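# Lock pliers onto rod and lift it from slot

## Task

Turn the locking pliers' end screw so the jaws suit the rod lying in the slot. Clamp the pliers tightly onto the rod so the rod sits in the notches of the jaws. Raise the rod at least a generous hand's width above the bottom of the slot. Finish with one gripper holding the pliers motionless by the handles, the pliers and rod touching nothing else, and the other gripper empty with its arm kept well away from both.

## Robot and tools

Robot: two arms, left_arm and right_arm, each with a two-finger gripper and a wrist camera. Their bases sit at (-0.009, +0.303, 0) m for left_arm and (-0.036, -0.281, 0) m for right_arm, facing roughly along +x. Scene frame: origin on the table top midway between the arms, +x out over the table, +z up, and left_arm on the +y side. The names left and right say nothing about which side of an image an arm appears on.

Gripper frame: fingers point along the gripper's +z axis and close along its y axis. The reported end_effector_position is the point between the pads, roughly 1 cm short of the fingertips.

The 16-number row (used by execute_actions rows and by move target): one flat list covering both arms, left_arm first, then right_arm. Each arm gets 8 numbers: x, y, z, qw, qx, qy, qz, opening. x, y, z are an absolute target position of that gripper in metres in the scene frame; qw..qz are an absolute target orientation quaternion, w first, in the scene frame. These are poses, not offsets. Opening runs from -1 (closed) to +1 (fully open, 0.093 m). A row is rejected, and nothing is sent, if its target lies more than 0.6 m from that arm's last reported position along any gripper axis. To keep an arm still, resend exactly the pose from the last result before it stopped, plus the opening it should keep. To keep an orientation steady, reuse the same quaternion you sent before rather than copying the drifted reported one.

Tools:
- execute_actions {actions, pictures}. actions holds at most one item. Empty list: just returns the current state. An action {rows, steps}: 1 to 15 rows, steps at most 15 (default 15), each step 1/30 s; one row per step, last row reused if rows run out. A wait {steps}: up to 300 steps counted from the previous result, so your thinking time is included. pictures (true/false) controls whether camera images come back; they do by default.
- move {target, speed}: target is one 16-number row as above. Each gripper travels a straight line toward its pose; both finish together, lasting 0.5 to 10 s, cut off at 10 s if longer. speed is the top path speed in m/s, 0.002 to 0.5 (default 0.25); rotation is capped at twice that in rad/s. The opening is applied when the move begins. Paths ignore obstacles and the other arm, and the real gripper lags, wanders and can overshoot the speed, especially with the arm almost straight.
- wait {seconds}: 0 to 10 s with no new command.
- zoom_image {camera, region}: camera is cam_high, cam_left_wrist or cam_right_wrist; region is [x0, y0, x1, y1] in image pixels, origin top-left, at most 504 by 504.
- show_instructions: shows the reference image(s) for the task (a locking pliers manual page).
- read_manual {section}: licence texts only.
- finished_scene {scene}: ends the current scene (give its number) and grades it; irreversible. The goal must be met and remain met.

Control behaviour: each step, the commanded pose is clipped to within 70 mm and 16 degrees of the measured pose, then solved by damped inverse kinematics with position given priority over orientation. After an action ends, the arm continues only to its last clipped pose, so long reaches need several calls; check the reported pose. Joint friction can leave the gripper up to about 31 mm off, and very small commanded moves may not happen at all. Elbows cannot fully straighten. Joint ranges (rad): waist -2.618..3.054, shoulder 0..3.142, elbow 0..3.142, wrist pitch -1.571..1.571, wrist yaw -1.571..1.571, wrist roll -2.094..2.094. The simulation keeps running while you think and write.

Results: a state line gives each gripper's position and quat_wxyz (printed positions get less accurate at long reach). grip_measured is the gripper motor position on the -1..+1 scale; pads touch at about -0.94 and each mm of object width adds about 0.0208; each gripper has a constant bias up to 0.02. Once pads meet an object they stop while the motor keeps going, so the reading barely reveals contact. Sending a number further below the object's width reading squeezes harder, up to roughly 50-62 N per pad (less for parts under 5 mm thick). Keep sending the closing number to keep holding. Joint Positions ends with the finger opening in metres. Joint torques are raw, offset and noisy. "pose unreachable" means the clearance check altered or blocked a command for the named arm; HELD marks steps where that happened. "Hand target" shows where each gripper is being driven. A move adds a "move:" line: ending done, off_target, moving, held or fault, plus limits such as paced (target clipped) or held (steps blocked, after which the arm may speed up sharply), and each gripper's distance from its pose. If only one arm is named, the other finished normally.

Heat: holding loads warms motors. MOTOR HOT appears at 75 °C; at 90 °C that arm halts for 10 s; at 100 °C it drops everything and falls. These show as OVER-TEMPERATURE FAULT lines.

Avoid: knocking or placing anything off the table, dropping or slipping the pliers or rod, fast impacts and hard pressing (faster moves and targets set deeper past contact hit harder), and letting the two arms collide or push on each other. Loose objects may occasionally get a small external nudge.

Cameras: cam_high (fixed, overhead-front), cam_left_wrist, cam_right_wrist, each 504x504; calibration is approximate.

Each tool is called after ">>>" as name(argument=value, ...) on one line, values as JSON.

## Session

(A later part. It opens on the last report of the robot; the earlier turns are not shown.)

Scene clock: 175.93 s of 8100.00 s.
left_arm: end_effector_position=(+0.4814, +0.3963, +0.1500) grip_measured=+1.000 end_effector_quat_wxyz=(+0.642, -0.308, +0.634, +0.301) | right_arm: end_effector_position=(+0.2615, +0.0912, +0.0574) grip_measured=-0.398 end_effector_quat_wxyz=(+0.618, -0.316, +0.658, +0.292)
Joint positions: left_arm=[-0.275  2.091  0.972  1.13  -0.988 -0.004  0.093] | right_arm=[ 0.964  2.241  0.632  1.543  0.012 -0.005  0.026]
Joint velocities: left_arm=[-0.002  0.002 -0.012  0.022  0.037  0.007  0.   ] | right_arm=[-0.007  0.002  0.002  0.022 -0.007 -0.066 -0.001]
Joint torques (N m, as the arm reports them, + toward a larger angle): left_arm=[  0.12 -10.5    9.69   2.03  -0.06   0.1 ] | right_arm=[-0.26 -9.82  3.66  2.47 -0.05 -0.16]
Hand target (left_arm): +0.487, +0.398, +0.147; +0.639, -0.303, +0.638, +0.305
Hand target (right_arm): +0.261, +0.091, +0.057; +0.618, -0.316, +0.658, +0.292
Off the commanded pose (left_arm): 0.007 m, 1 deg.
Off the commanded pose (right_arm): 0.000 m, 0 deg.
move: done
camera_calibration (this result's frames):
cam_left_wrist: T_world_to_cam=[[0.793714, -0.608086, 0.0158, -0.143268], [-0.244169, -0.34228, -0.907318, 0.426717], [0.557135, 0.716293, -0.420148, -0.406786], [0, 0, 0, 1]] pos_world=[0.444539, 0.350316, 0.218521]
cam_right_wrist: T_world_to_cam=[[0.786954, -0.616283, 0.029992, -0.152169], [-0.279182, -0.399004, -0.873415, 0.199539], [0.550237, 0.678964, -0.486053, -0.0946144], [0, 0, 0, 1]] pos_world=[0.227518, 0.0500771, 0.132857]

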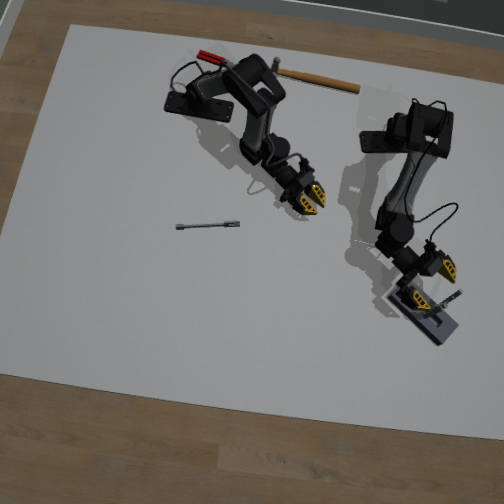

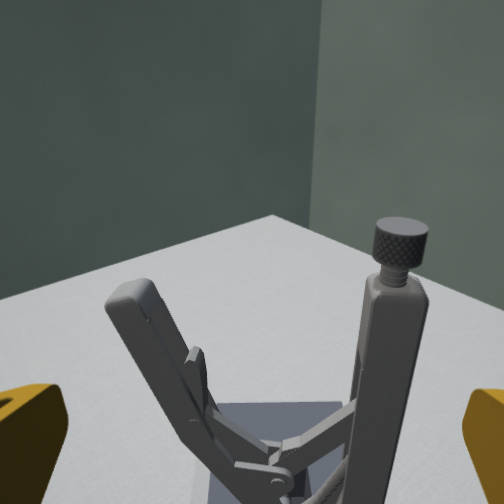

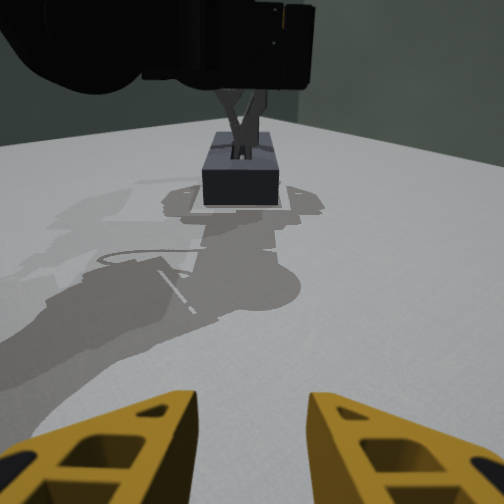

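>>> move(target=[0.511,0.414,0.146,0.638,-0.304,0.638,0.304,1.0,0.2615,0.0913,0.0574,0.618,-0.316,0.658,0.292,-0.4], speed=0.04)

Scene clock: 178.83 s of 8100.00 s.
left_arm: end_effector_position=(+0.5048, +0.4121, +0.1498) grip_measured=+1.000 end_effector_quat_wxyz=(+0.642, -0.307, +0.634, +0.301) | right_arm: end_effector_position=(+0.2615, +0.0912, +0.0574) grip_measured=-0.398 end_effector_quat_wxyz=(+0.618, -0.316, +0.658, +0.292)
Joint positions: left_arm=[-0.231  2.15   1.077  1.083 -0.944 -0.004  0.093] | right_arm=[ 0.964  2.241  0.632  1.543  0.012 -0.005  0.026]
Joint velocities: left_arm=[-0.002 -0.002  0.002  0.007 -0.066  0.007  0.   ] | right_arm=[ 0.007  0.002  0.007 -0.037 -0.066  0.037 -0.   ]
Joint torques (N m, as the arm reports them, + toward a larger angle): left_arm=[  0.2  -11.24  10.     2.09  -0.01   0.12] | right_arm=[-0.24 -9.79  3.66  2.46 -0.06 -0.15]
Hand target (left_arm): +0.510, +0.414, +0.147; +0.639, -0.303, +0.638, +0.305
Hand target (right_arm): +0.261, +0.091, +0.057; +0.618, -0.316, +0.658, +0.292
Off the commanded pose (left_arm): 0.008 m, 1 deg.
Off the commanded pose (right_arm): 0.000 m, 0 deg.
move: done
camera_calibration (this result's frames):
cam_left_wrist: T_world_to_cam=[[0.793721, -0.608093, 0.0151637, -0.152071], [-0.244404, -0.341641, -0.907496, 0.437514], [0.557022, 0.716593, -0.419788, -0.43135], [0, 0, 0, 1]] pos_world=[0.467904, 0.366102, 0.218273]
cam_right_wrist: T_world_to_cam=[[0.786954, -0.616283, 0.029992, -0.152169], [-0.279182, -0.399004, -0.873415, 0.199539], [0.550237, 0.678964, -0.486053, -0.0946144], [0, 0, 0, 1]] pos_world=[0.227518, 0.0500771, 0.132857]

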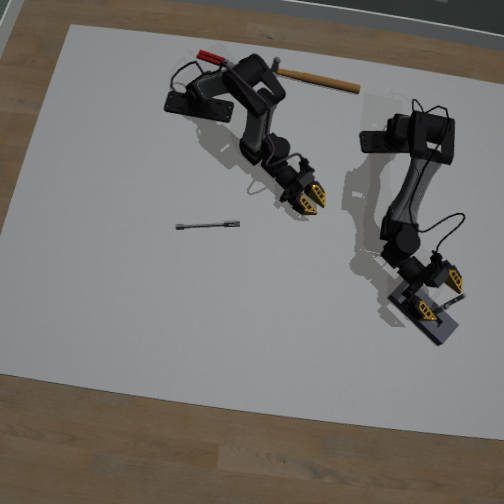

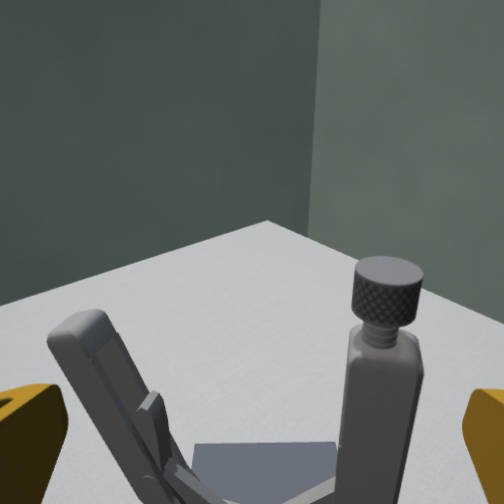

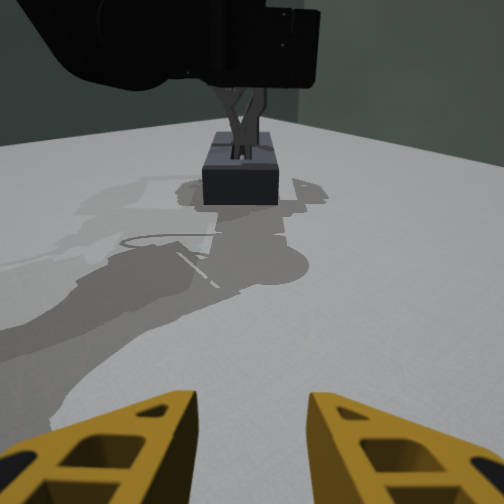

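>>> execute_actions(actions=[{"rows":[[0.511,0.414,0.146,0.638,-0.304,0.638,0.304,0.8,0.2615,0.0913,0.0574,0.618,-0.316,0.658,0.292,-0.4],[0.511,0.414,0.146,0.638,-0.304,0.638,0.304,0.75,0.2615,0.0913,0.0574,0.618,-0.316,0.658,0.292,-0.4],[0.511,0.414,0.146,0.638,-0.304,0.638,0.304,0.7,0.2615,0.0913,0.0574,0.618,-0.316,0.658,0.292,-0.4],[0.511,0.414,0.146,0.638,-0.304,0.638,0.304,0.66,0.2615,0.0913,0.0574,0.618,-0.316,0.658,0.292,-0.4],[0.511,0.414,0.146,0.638,-0.304,0.638,0.304,0.62,0.2615,0.0913,0.0574,0.618,-0.316,0.658,0.292,-0.4],[0.511,0.414,0.146,0.638,-0.304,0.638,0.304,0.58,0.2615,0.0913,0.0574,0.618,-0.316,0.658,0.292,-0.4],[0.511,0.414,0.146,0.638,-0.304,0.638,0.304,0.54,0.2615,0.0913,0.0574,0.618,-0.316,0.658,0.292,-0.4],[0.511,0.414,0.146,0.638,-0.304,0.638,0.304,0.5,0.2615,0.0913,0.0574,0.618,-0.316,0.658,0.292,-0.4],[0.511,0.414,0.146,0.638,-0.304,0.638,0.304,0.46,0.2615,0.0913,0.0574,0.618,-0.316,0.658,0.292,-0.4],[0.511,0.414,0.146,0.638,-0.304,0.638,0.304,0.42,0.2615,0.0913,0.0574,0.618,-0.316,0.658,0.292,-0.4]],"steps":15}])

Scene clock: 185.33 s of 8100.00 s.
left_arm: end_effector_position=(+0.5051, +0.4119, +0.1492) grip_measured=+0.422 end_effector_quat_wxyz=(+0.641, -0.306, +0.636, +0.301) | right_arm: end_effector_position=(+0.2615, +0.0912, +0.0574) grip_measured=-0.398 end_effector_quat_wxyz=(+0.618, -0.316, +0.658, +0.292)
Joint positions: left_arm=[-0.231  2.15   1.077  1.079 -0.942 -0.004  0.065] | right_arm=[ 0.964  2.241  0.632  1.543  0.012 -0.005  0.026]
Joint velocities: left_arm=[ 0.002 -0.007  0.007 -0.007  0.066 -0.066 -0.001] | right_arm=[-0.012  0.012 -0.007 -0.022 -0.007 -0.051  0.   ]
Joint torques (N m, as the arm reports them, + toward a larger angle): left_arm=[  0.12 -11.07  10.07   2.05  -0.03   0.1 ] | right_arm=[-0.26 -9.8   3.62  2.47 -0.07 -0.14]
Hand target (left_arm): +0.511, +0.414, +0.146; +0.638, -0.304, +0.638, +0.304
Hand target (right_arm): +0.261, +0.091, +0.057; +0.618, -0.316, +0.658, +0.292
Off the commanded pose (left_arm): 0.007 m, 1 deg.
Off the commanded pose (right_arm): 0.000 m, 0 deg.
Steps of this call (steps 1 to 180: nothing new was sent; steps 181 to 195: all 15 steps of this action). Readings (end_effector_position):
181: left_arm (+0.5051, +0.4119, +0.1495) | right_arm (+0.2615, +0.0912, +0.0574)
182: left_arm (+0.5051, +0.4119, +0.1494) | right_arm (+0.2615, +0.0912, +0.0574)
184: left_arm (+0.5051, +0.4119, +0.1493) | right_arm (+0.2615, +0.0912, +0.0574)
188: left_arm (+0.5051, +0.4119, +0.1492) | right_arm (+0.2615, +0.0912, +0.0574)
195: the state above
camera_calibration (this result's frames):
cam_left_wrist: T_world_to_cam=[[0.792612, -0.609609, 0.012007, -0.150791], [-0.248509, -0.340968, -0.906633, 0.438654], [0.556786, 0.715624, -0.421748, -0.430822], [0, 0, 0, 1]] pos_world=[0.468404, 0.36595, 0.21781]
cam_right_wrist: T_world_to_cam=[[0.786954, -0.616283, 0.029992, -0.152169], [-0.279182, -0.399004, -0.873415, 0.199539], [0.550237, 0.678964, -0.486053, -0.0946144], [0, 0, 0, 1]] pos_world=[0.227518, 0.0500771, 0.132857]

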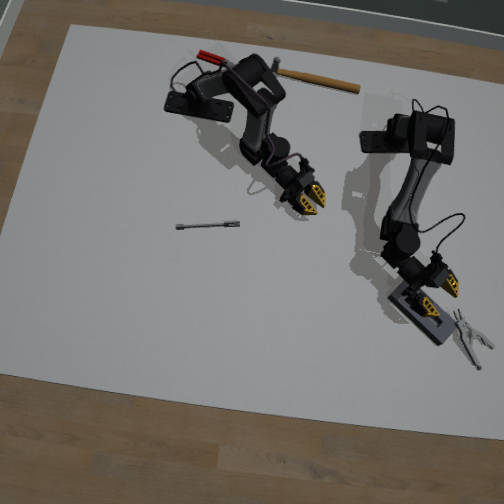

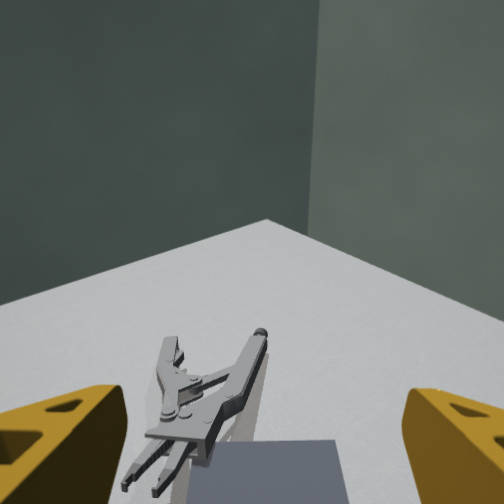

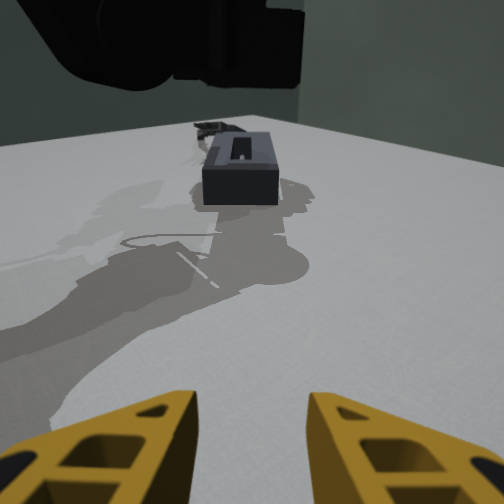

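>>> move(target=[0.49,0.46,0.19,0.25,-0.25,0.933,0.067,0.4,0.2615,0.0913,0.0574,0.618,-0.316,0.658,0.292,-0.4], speed=0.15)

Scene clock: 201.20 s of 8100.00 s.
left_arm: end_effector_position=(+0.4899, +0.4578, +0.1911) grip_measured=+0.402 end_effector_quat_wxyz=(+0.258, -0.246, +0.932, +0.068) | right_arm: end_effector_position=(+0.2615, +0.0912, +0.0574) grip_measured=-0.398 end_effector_quat_wxyz=(+0.618, -0.316, +0.658, +0.292)
Joint positions: left_arm=[ 0.081  2.111  2.109 -1.044 -0.132 -0.223  0.064] | right_arm=[ 0.964  2.241  0.632  1.543  0.012 -0.005  0.026]
Joint velocities: left_arm=[-0.002 -0.002 -0.007 -0.022 -0.081 -0.051  0.   ] | right_arm=[-0.012 -0.002 -0.017  0.037 -0.022  0.081  0.   ]
Joint torques (N m, as the arm reports them, + toward a larger angle): left_arm=[  0.24 -12.55  11.6    1.51  -0.15   0.16] | right_arm=[-0.26 -9.82  3.61  2.46 -0.06 -0.15]
Hand target (left_arm): +0.492, +0.461, +0.189; +0.254, -0.244, +0.933, +0.068
Hand target (right_arm): +0.261, +0.091, +0.057; +0.618, -0.316, +0.658, +0.292
Off the commanded pose (left_arm): 0.002 m, 1 deg.
Off the commanded pose (right_arm): 0.000 m, 0 deg.
move: done
camera_calibration (this result's frames):
cam_left_wrist: T_world_to_cam=[[0.50748, -0.861374, -0.0223494, 0.150234], [-0.858342, -0.503078, -0.100802, 0.707518], [0.0755851, 0.0703386, -0.994655, 0.203103], [0, 0, 0, 1]] pos_world=[0.5157, 0.471058, 0.276695]
cam_right_wrist: T_world_to_cam=[[0.786954, -0.616283, 0.029992, -0.152169], [-0.279182, -0.399004, -0.873415, 0.199539], [0.550237, 0.678964, -0.486053, -0.0946144], [0, 0, 0, 1]] pos_world=[0.227518, 0.0500771, 0.132857]

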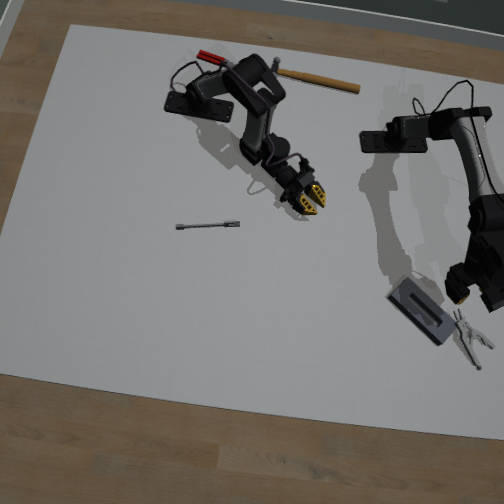

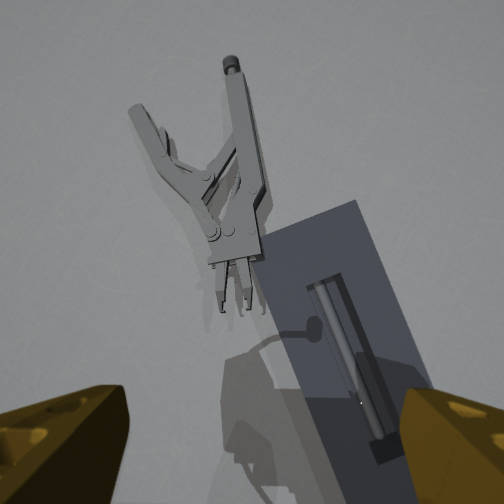

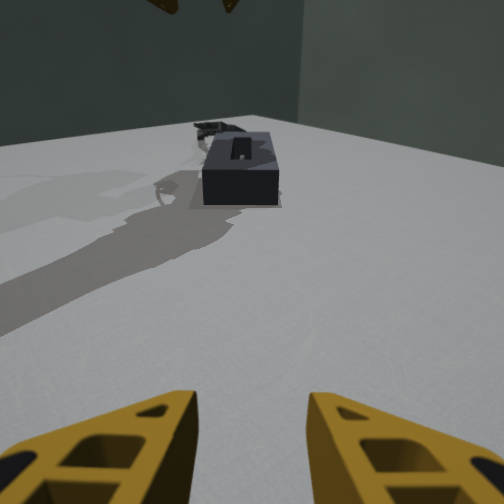

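>>> move(target=[0.60,0.534,0.09,0.323,-0.306,0.889,0.111,-0.15,0.2615,0.0913,0.0574,0.618,-0.316,0.658,0.292,-0.4], speed=0.12)

Scene clock: 222.37 s of 8100.00 s.
left_arm: end_effector_position=(+0.6009, +0.5295, +0.0959) grip_measured=-0.148 end_effector_quat_wxyz=(+0.327, -0.297, +0.890, +0.110) | right_arm: end_effector_position=(+0.2615, +0.0912, +0.0574) grip_measured=-0.398 end_effector_quat_wxyz=(+0.618, -0.316, +0.658, +0.292)
Joint positions: left_arm=[ 0.121  2.642  2.57  -0.824 -0.223 -0.269  0.038] | right_arm=[ 0.964  2.241  0.632  1.543  0.012 -0.005  0.026]
Joint velocities: left_arm=[-0.007 -0.007  0.002  0.037  0.037 -0.022 -0.   ] | right_arm=[-0.002 -0.002 -0.017  0.037 -0.022  0.007 -0.   ]
Joint torques (N m, as the arm reports them, + toward a larger angle): left_arm=[  0.33 -17.11  11.93   1.78  -0.31  -0.02] | right_arm=[-0.25 -9.86  3.63  2.46 -0.05 -0.14]
Hand target (left_arm): +0.599, +0.535, +0.092; +0.323, -0.306, +0.889, +0.113
Hand target (right_arm): +0.261, +0.091, +0.057; +0.618, -0.316, +0.658, +0.292
Off the commanded pose (left_arm): 0.007 m, 1 deg.
Off the commanded pose (right_arm): 0.000 m, 0 deg.
move: done
camera_calibration (this result's frames):
cam_left_wrist: T_world_to_cam=[[0.61691, -0.78679, -0.0195864, 0.0479847], [-0.762499, -0.591329, -0.262536, 0.833925], [0.194978, 0.176896, -0.964724, -0.0360941], [0, 0, 0, 1]] pos_world=[0.613303, 0.537263, 0.185054]
cam_right_wrist: T_world_to_cam=[[0.786954, -0.616283, 0.029992, -0.152169], [-0.279182, -0.399004, -0.873415, 0.199539], [0.550237, 0.678964, -0.486053, -0.0946144], [0, 0, 0, 1]] pos_world=[0.227518, 0.0500771, 0.132857]

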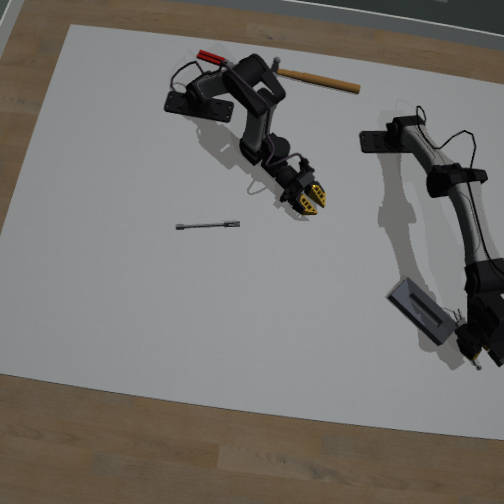

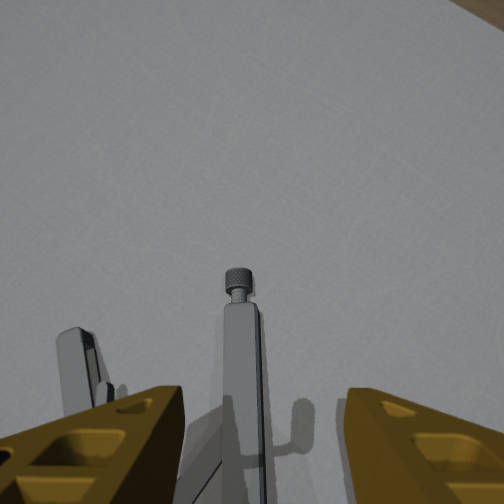

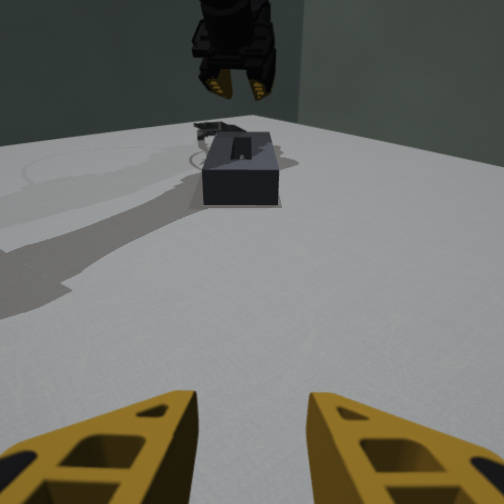

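>>> move(target=[0.606,0.551,0.045,0.323,-0.306,0.889,0.111,-0.15,0.2615,0.0913,0.0574,0.618,-0.316,0.658,0.292,-0.4], speed=0.05)

Scene clock: 227.77 s of 8100.00 s.
left_arm: end_effector_position=(+0.6076, +0.5466, +0.0575) grip_measured=-0.148 end_effector_quat_wxyz=(+0.329, -0.306, +0.886, +0.111) | right_arm: end_effector_position=(+0.2615, +0.0912, +0.0574) grip_measured=-0.398 end_effector_quat_wxyz=(+0.618, -0.316, +0.658, +0.292)
Joint positions: left_arm=[ 0.145  2.713  2.55  -0.727 -0.217 -0.267  0.038] | right_arm=[ 0.964  2.241  0.632  1.543  0.012 -0.005  0.026]
Joint velocities: left_arm=[ 0.002  0.002 -0.022 -0.051 -0.007  0.051  0.   ] | right_arm=[-0.002 -0.007 -0.002 -0.022  0.022  0.007 -0.   ]
Joint torques (N m, as the arm reports them, + toward a larger angle): left_arm=[  0.35 -17.55   9.18   2.02  -0.18   0.13] | right_arm=[-0.23 -9.79  3.66  2.47 -0.05 -0.15]
Hand target (left_arm): +0.606, +0.551, +0.045; +0.323, -0.306, +0.889, +0.111
Hand target (right_arm): +0.261, +0.091, +0.057; +0.618, -0.316, +0.658, +0.292
Off the commanded pose (left_arm): 0.013 m, 1 deg.
Off the commanded pose (right_arm): 0.000 m, 0 deg.
move: off_target (left_arm)
camera_calibration (this result's frames):
cam_left_wrist: T_world_to_cam=[[0.63131, -0.775408, -0.0138219, 0.0412603], [-0.749697, -0.605621, -0.266789, 0.839322], [0.198499, 0.178789, -0.963656, -0.0807005], [0, 0, 0, 1]] pos_world=[0.619209, 0.554734, 0.146725]
cam_right_wrist: T_world_to_cam=[[0.786954, -0.616283, 0.029992, -0.152169], [-0.279182, -0.399004, -0.873415, 0.199539], [0.550237, 0.678964, -0.486053, -0.0946144], [0, 0, 0, 1]] pos_world=[0.227518, 0.0500771, 0.132857]

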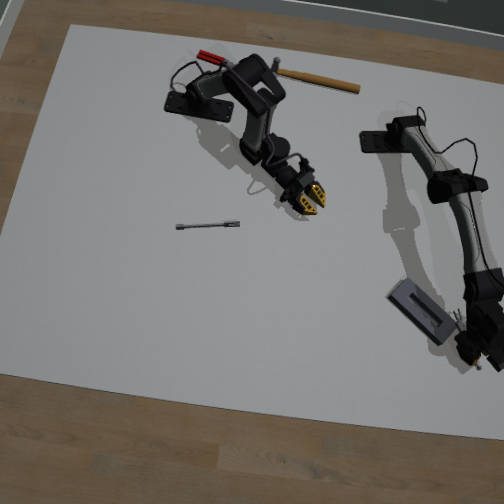

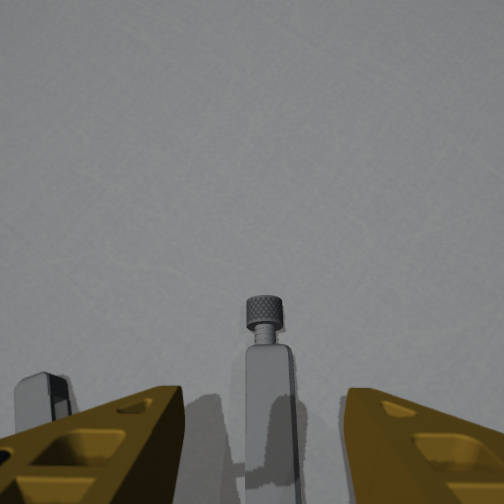

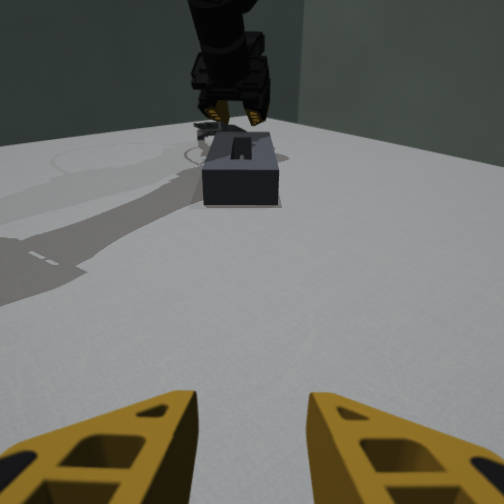

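>>> move(target=[0.606,0.549,0.016,0.323,-0.306,0.889,0.111,-0.15,0.2615,0.0913,0.0574,0.618,-0.316,0.658,0.292,-0.4], speed=0.03)

Scene clock: 231.60 s of 8100.00 s.
left_arm: end_effector_position=(+0.6113, +0.5478, +0.0355) grip_measured=-0.149 end_effector_quat_wxyz=(+0.337, -0.306, +0.883, +0.111) | right_arm: end_effector_position=(+0.2615, +0.0912, +0.0574) grip_measured=-0.398 end_effector_quat_wxyz=(+0.618, -0.316, +0.658, +0.292)
Joint positions: left_arm=[ 0.145  2.713  2.452 -0.613 -0.217 -0.267  0.038] | right_arm=[ 0.964  2.241  0.632  1.543  0.012 -0.005  0.026]
Joint velocities: left_arm=[-0.002 -0.017 -0.002 -0.007 -0.022 -0.007 -0.001] | right_arm=[ 0.012  0.017 -0.012 -0.037 -0.051  0.037 -0.   ]
Joint torques (N m, as the arm reports them, + toward a larger angle): left_arm=[ -0.05 -17.87   6.98   2.03  -0.17   0.08] | right_arm=[-0.24 -9.8   3.64  2.47 -0.07 -0.15]
Hand target (left_arm): +0.606, +0.549, +0.016; +0.323, -0.306, +0.889, +0.111
Hand target (right_arm): +0.261, +0.091, +0.057; +0.618, -0.316, +0.658, +0.292
Off the commanded pose (left_arm): 0.020 m, 2 deg.
Off the commanded pose (right_arm): 0.000 m, 0 deg.
move: off_target (left_arm)
camera_calibration (this result's frames):
cam_left_wrist: T_world_to_cam=[[0.631485, -0.775349, -0.00773733, 0.0392338], [-0.745226, -0.604134, -0.282242, 0.833962], [0.214162, 0.183998, -0.959312, -0.115345], [0, 0, 0, 1]] pos_world=[0.621416, 0.555468, 0.125031]
cam_right_wrist: T_world_to_cam=[[0.786954, -0.616283, 0.029992, -0.152169], [-0.279182, -0.399004, -0.873415, 0.199539], [0.550237, 0.678964, -0.486053, -0.0946144], [0, 0, 0, 1]] pos_world=[0.227518, 0.0500771, 0.132857]

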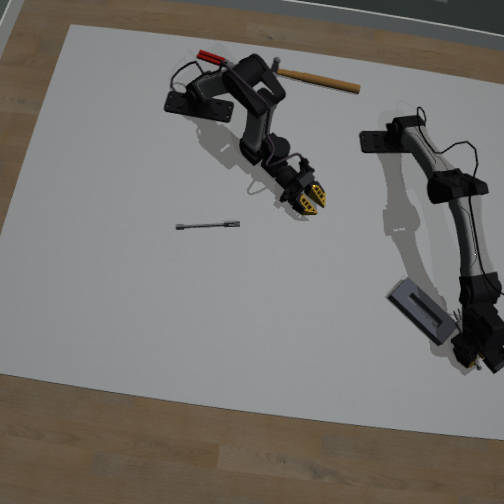

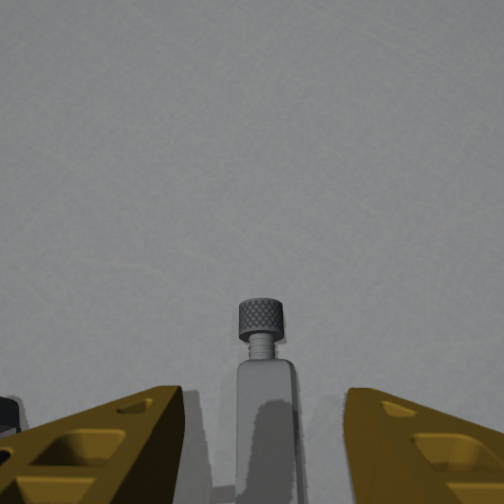

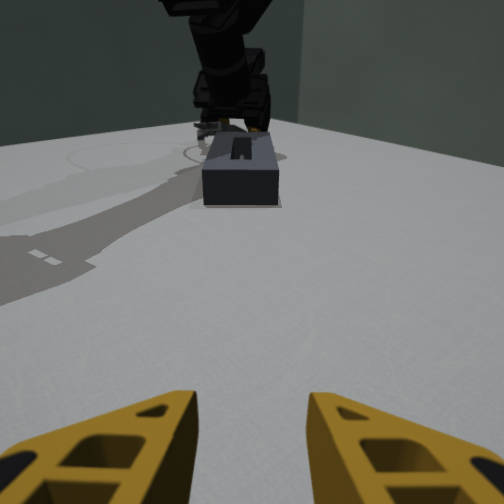

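>>> move(target=[0.610,0.550,0.004,0.323,-0.306,0.889,0.111,-0.15,0.2615,0.0913,0.0574,0.618,-0.316,0.658,0.292,-0.4], speed=0.02)

Scene clock: 235.43 s of 8100.00 s.
left_arm: end_effector_position=(+0.6161, +0.5496, +0.0316) grip_measured=-0.149 end_effector_quat_wxyz=(+0.346, -0.306, +0.880, +0.111) | right_arm: end_effector_position=(+0.2615, +0.0912, +0.0574) grip_measured=-0.398 end_effector_quat_wxyz=(+0.618, -0.316, +0.658, +0.292)
Joint positions: left_arm=[ 0.145  2.727  2.452 -0.578 -0.218 -0.266  0.038] | right_arm=[ 0.964  2.241  0.632  1.543  0.012 -0.005  0.026]
Joint velocities: left_arm=[-0.007 -0.012 -0.007 -0.022  0.022 -0.022 -0.   ] | right_arm=[-0.002 -0.032 -0.002 -0.022 -0.037 -0.066 -0.001]
Joint torques (N m, as the arm reports them, + toward a larger angle): left_arm=[  0.03 -16.12   9.17   1.94  -0.13   0.09] | right_arm=[-0.24 -9.84  3.61  2.48 -0.06 -0.15]
Hand target (left_arm): +0.610, +0.550, +0.004; +0.323, -0.306, +0.889, +0.111
Hand target (right_arm): +0.261, +0.091, +0.057; +0.618, -0.316, +0.658, +0.292
Off the commanded pose (left_arm): 0.028 m, 3 deg.
Off the commanded pose (right_arm): 0.000 m, 0 deg.
move: off_target (left_arm)
camera_calibration (this result's frames):
cam_left_wrist: T_world_to_cam=[[0.631277, -0.775554, -0.00240742, 0.0376421], [-0.740128, -0.601508, -0.300663, 0.83348], [0.231732, 0.191584, -0.953727, -0.135686], [0, 0, 0, 1]] pos_world=[0.624562, 0.556534, 0.12128]
cam_right_wrist: T_world_to_cam=[[0.786954, -0.616283, 0.029992, -0.152169], [-0.279182, -0.399004, -0.873415, 0.199539], [0.550237, 0.678964, -0.486053, -0.0946144], [0, 0, 0, 1]] pos_world=[0.227518, 0.0500771, 0.132857]

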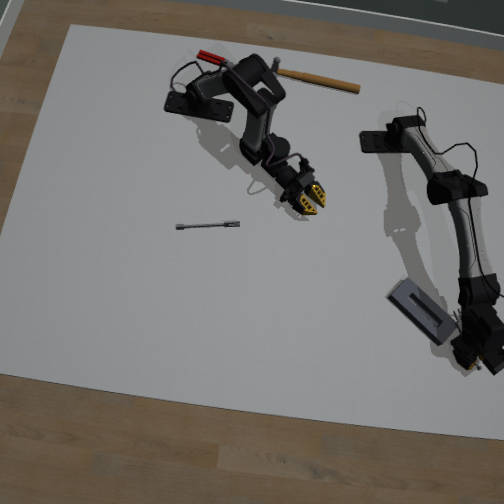

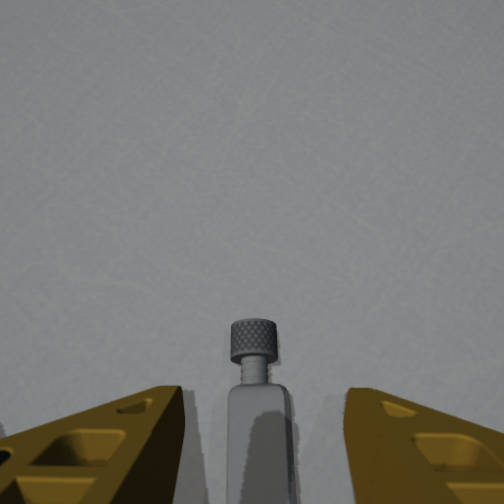

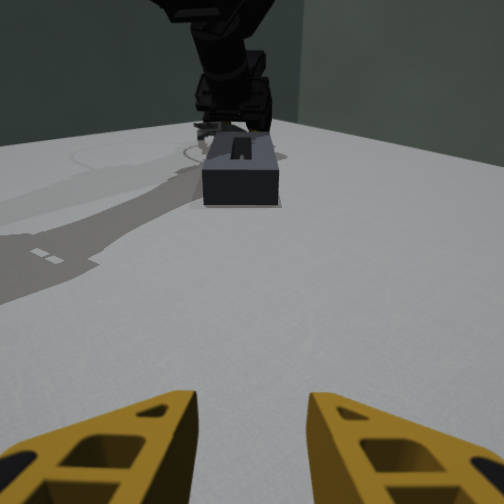

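>>> move(target=[0.616,0.550,0.025,0.346,-0.306,0.88,0.111,-0.9,0.2615,0.0913,0.0574,0.618,-0.316,0.658,0.292,-0.4], speed=0.02)

Scene clock: 240.47 s of 8100.00 s.
left_arm: end_effector_position=(+0.6173, +0.5517, +0.0352) grip_measured=-0.815 end_effector_quat_wxyz=(+0.352, -0.306, +0.877, +0.114) | right_arm: end_effector_position=(+0.2615, +0.0912, +0.0574) grip_measured=-0.398 end_effector_quat_wxyz=(+0.618, -0.316, +0.658, +0.292)
Joint positions: left_arm=[ 0.146  2.724  2.452 -0.568 -0.222 -0.263  0.006] | right_arm=[ 0.964  2.241  0.632  1.543  0.012 -0.005  0.026]
Joint velocities: left_arm=[-0.002  0.012 -0.007  0.007 -0.007 -0.022 -0.001] | right_arm=[ 0.012  0.002 -0.012 -0.022  0.037  0.066 -0.001]
Joint torques (N m, as the arm reports them, + toward a larger angle): left_arm=[ -0.34 -18.62   8.17   2.07  -0.2    0.04] | right_arm=[-0.24 -9.83  3.62  2.47 -0.06 -0.14]
Hand target (left_arm): +0.616, +0.550, +0.025; +0.346, -0.306, +0.880, +0.111
Hand target (right_arm): +0.261, +0.091, +0.057; +0.618, -0.316, +0.658, +0.292
Off the commanded pose (left_arm): 0.010 m, 1 deg.
Off the commanded pose (right_arm): 0.000 m, 0 deg.
move: done
camera_calibration (this result's frames):
cam_left_wrist: T_world_to_cam=[[0.632931, -0.774205, -0.00230125, 0.0367675], [-0.735702, -0.600523, -0.313234, 0.833968], [0.241125, 0.199948, -0.949673, -0.143454], [0, 0, 0, 1]] pos_world=[0.624871, 0.557966, 0.125077]
cam_right_wrist: T_world_to_cam=[[0.786954, -0.616283, 0.029992, -0.152169], [-0.279182, -0.399004, -0.873415, 0.199539], [0.550237, 0.678964, -0.486053, -0.0946144], [0, 0, 0, 1]] pos_world=[0.227518, 0.0500771, 0.132857]

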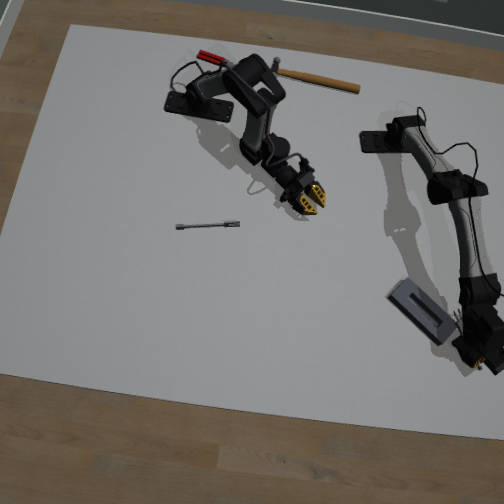

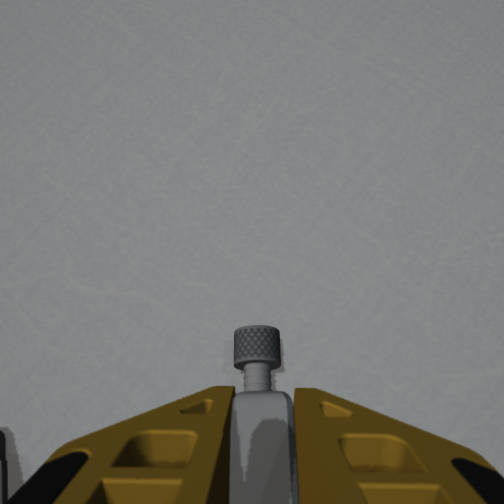

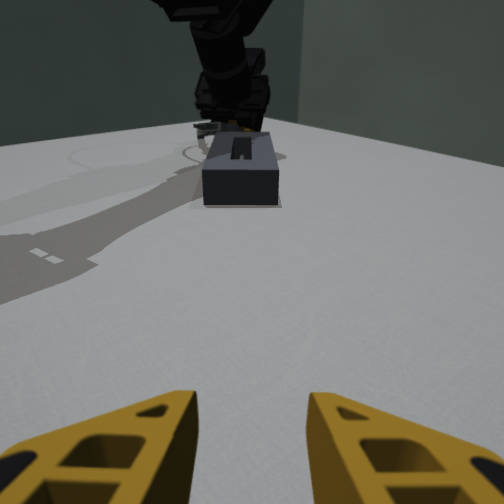

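>>> move(target=[0.59,0.56,0.13,0.346,-0.306,0.88,0.111,-0.9,0.2615,0.0913,0.0574,0.618,-0.316,0.658,0.292,-0.4], speed=0.08)

>>> move(target=[0.41,0.50,0.07,0.444,-0.288,0.835,0.153,-0.9,0.25,0.06,0.10,0.5,-0.5,0.5,0.5,-0.4], speed=0.12)

Scene clock: 250.10 s of 8100.00 s.
left_arm: end_effector_position=(+0.5862, +0.5528, +0.1083) grip_measured=-0.815 end_effector_quat_wxyz=(+0.325, -0.307, +0.888, +0.108) | right_arm: end_effector_position=(+0.2615, +0.0912, +0.0574) grip_measured=-0.398 end_effector_quat_wxyz=(+0.618, -0.316, +0.658, +0.292)
Joint positions: left_arm=[ 0.169  2.602  2.544 -0.836 -0.197 -0.25   0.006] | right_arm=[ 0.964  2.241  0.632  1.543  0.012 -0.005  0.026]
Joint velocities: left_arm=[-0.007 -0.007  0.007 -0.022 -0.037  0.037  0.   ] | right_arm=[-0.002  0.002 -0.002 -0.022 -0.022  0.022  0.001]
Joint torques (N m, as the arm reports them, + toward a larger angle): left_arm=[  0.38 -20.03  12.39   1.89  -0.19   0.12] | right_arm=[-0.31 -9.76  3.59  2.46 -0.06 -0.15]
Hand target (left_arm): +0.588, +0.559, +0.130; +0.346, -0.306, +0.880, +0.112
Hand target (right_arm): +0.261, +0.091, +0.057; +0.618, -0.316, +0.658, +0.292
Off the commanded pose (left_arm): 0.023 m, 3 deg.
Off the commanded pose (right_arm): 0.000 m, 0 deg.
move: off_target (left_arm)
camera_calibration (this result's frames):
cam_left_wrist: T_world_to_cam=[[0.630667, -0.775963, -0.0118658, 0.0608096], [-0.751637, -0.606948, -0.258178, 0.841537], [0.193135, 0.171743, -0.966025, -0.0213119], [0, 0, 0, 1]] pos_world=[0.598296, 0.561615, 0.1974]
cam_right_wrist: T_world_to_cam=[[0.786954, -0.616283, 0.029992, -0.152169], [-0.279182, -0.399004, -0.873415, 0.199539], [0.550237, 0.678964, -0.486053, -0.0946144], [0, 0, 0, 1]] pos_world=[0.227518, 0.0500771, 0.132857]

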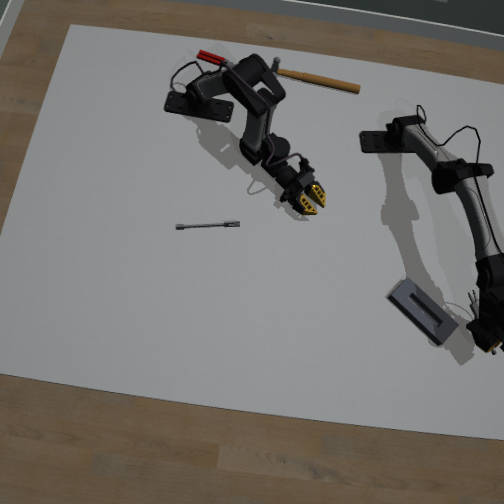

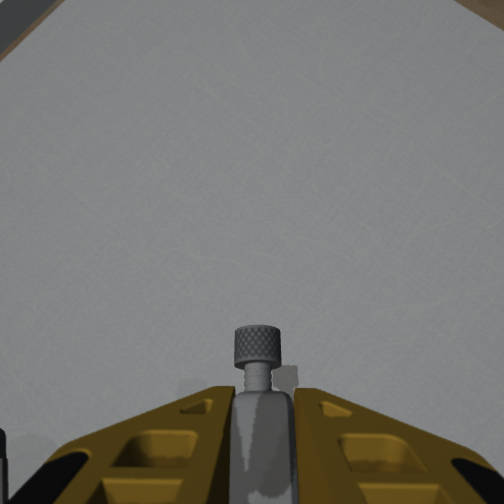

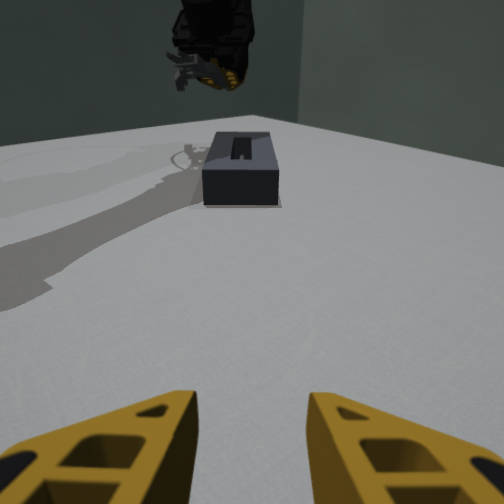

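Scene clock: 253.57 s of 8100.00 s.
left_arm: end_effector_position=(+0.4108, +0.5012, +0.0601) grip_measured=-0.815 end_effector_quat_wxyz=(+0.427, -0.295, +0.841, +0.150) | right_arm: end_effector_position=(+0.2456, +0.0608, +0.0892) grip_measured=-0.398 end_effector_quat_wxyz=(+0.494, -0.495, +0.507, +0.503)
Joint positions: left_arm=[ 0.169  1.815  0.862  0.295 -0.263 -0.199  0.006] | right_arm=[ 0.616  2.187  0.714  1.462 -1.014  0.012  0.026]
Joint velocities: left_arm=[ 0.002  0.007 -0.007 -0.037  0.022  0.007  0.   ] | right_arm=[-0.007 -0.002 -0.022  0.037  0.007  0.007  0.   ]
Joint torques (N m, as the arm reports them, + toward a larger angle): left_arm=[ -1.03 -12.48   6.31   2.63  -0.33   0.13] | right_arm=[ -0.78 -11.8    5.48   1.9   -0.17   0.  ]
Hand target (left_arm): +0.412, +0.498, +0.069; +0.443, -0.289, +0.835, +0.154
Hand target (right_arm): +0.251, +0.062, +0.101; +0.502, -0.497, +0.498, +0.503
Off the commanded pose (left_arm): 0.010 m, 2 deg.
Off the commanded pose (right_arm): 0.012 m, 1 deg.
move: off_target (right_arm)
camera_calibration (this result's frames):
cam_left_wrist: T_world_to_cam=[[0.642692, -0.766008, -0.0133557, 0.120941], [-0.676252, -0.55902, -0.47977, 0.624268], [0.360042, 0.317376, -0.877293, -0.171995], [0, 0, 0, 1]] pos_world=[0.40636, 0.496207, 0.150231]
cam_right_wrist: T_world_to_cam=[[0.999914, 0.0123397, 0.00453989, -0.247594], [0.00943055, -0.432472, -0.901598, 0.144377], [-0.0091621, 0.901563, -0.432551, 0.0693632], [0, 0, 0, 1]] pos_world=[0.246846, 0.00295883, 0.161297]

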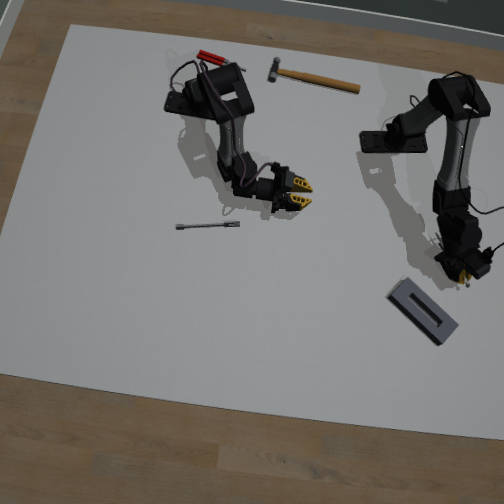

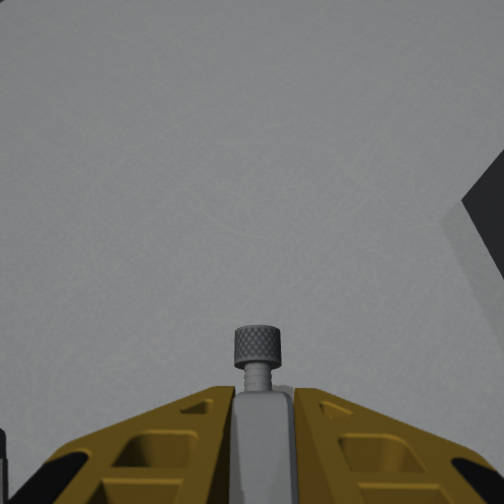

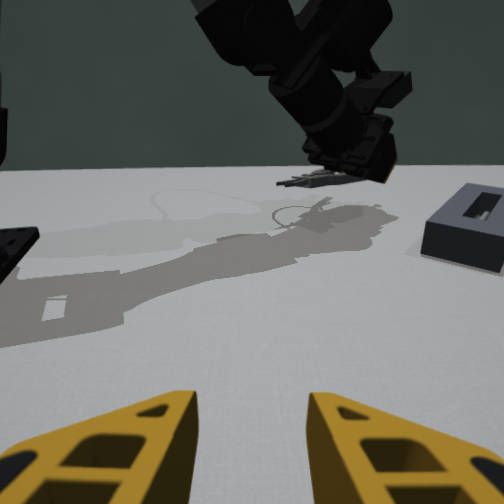

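>>> move(target=[0.41,0.50,0.028,0.444,-0.288,0.835,0.153,-0.9,0.25,0.06,0.10,0.5,-0.5,0.5,0.5,-0.4], speed=0.03)

>>> zoom_image(camera="cam_right_wrist", region=[250,130,430,250])

Scene clock: 257.00 s of 8100.00 s.
left_arm: end_effector_position=(+0.4113, +0.5014, +0.0307) grip_measured=-0.815 end_effector_quat_wxyz=(+0.438, -0.294, +0.836, +0.150) | right_arm: end_effector_position=(+0.2448, +0.0607, +0.0856) grip_measured=-0.398 end_effector_quat_wxyz=(-0.486, +0.495, -0.513, -0.505)
Joint positions: left_arm=[ 0.169  1.91   0.805  0.471 -0.263 -0.195  0.006] | right_arm=[ 0.616  2.187  0.714  1.44  -1.019  0.009  0.026]
Joint velocities: left_arm=[ 0.002  0.007 -0.002  0.051 -0.037 -0.022 -0.001] | right_arm=[ 0.002 -0.007 -0.017 -0.022 -0.007 -0.037 -0.001]
Joint torques (N m, as the arm reports them, + toward a larger angle): left_arm=[-0.41 -9.66  5.38  2.65 -0.25  0.2 ] | right_arm=[ -1.05 -12.7    5.     1.86  -0.16  -0.23]
Hand target (left_arm): +0.410, +0.500, +0.028; +0.443, -0.288, +0.835, +0.153
Hand target (right_arm): +0.250, +0.060, +0.100; +0.500, -0.500, +0.500, +0.500
Off the commanded pose (left_arm): 0.003 m, 1 deg.
Off the commanded pose (right_arm): 0.015 m, 2 deg.
move: off_target (right_arm)
camera_calibration (this result's frames):
cam_left_wrist: T_world_to_cam=[[0.641221, -0.767315, -0.00792897, 0.121479], [-0.667, -0.552222, -0.500162, 0.603956], [0.379404, 0.326003, -0.865895, -0.210648], [0, 0, 0, 1]] pos_world=[0.404864, 0.495403, 0.12064]
cam_right_wrist: T_world_to_cam=[[0.999798, 0.0165299, -0.0114459, -0.245661], [-0.00294277, -0.442844, -0.896594, 0.144366], [-0.0198894, 0.896446, -0.442706, 0.0716489], [0, 0, 0, 1]] pos_world=[0.247461, 0.00376289, 0.158345]

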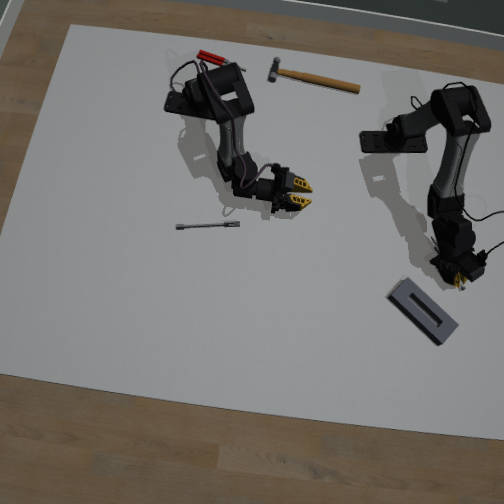

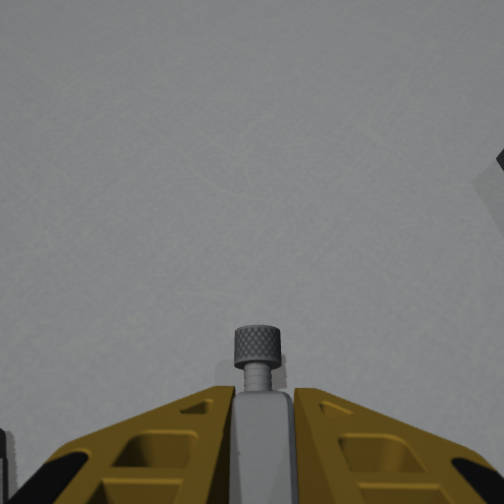

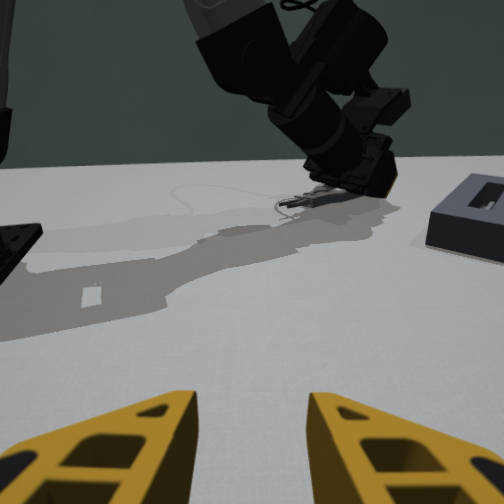

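Region (250, 130, 430, 250) of cam_right_wrist's 504x504 image, scaled by 2.800, with more detail than that image has.

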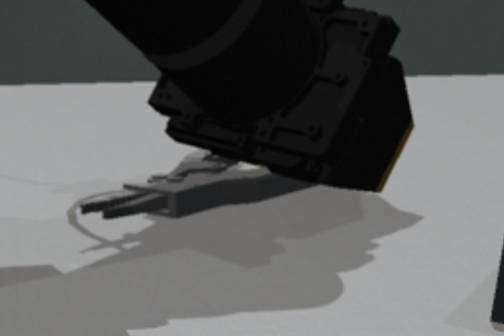

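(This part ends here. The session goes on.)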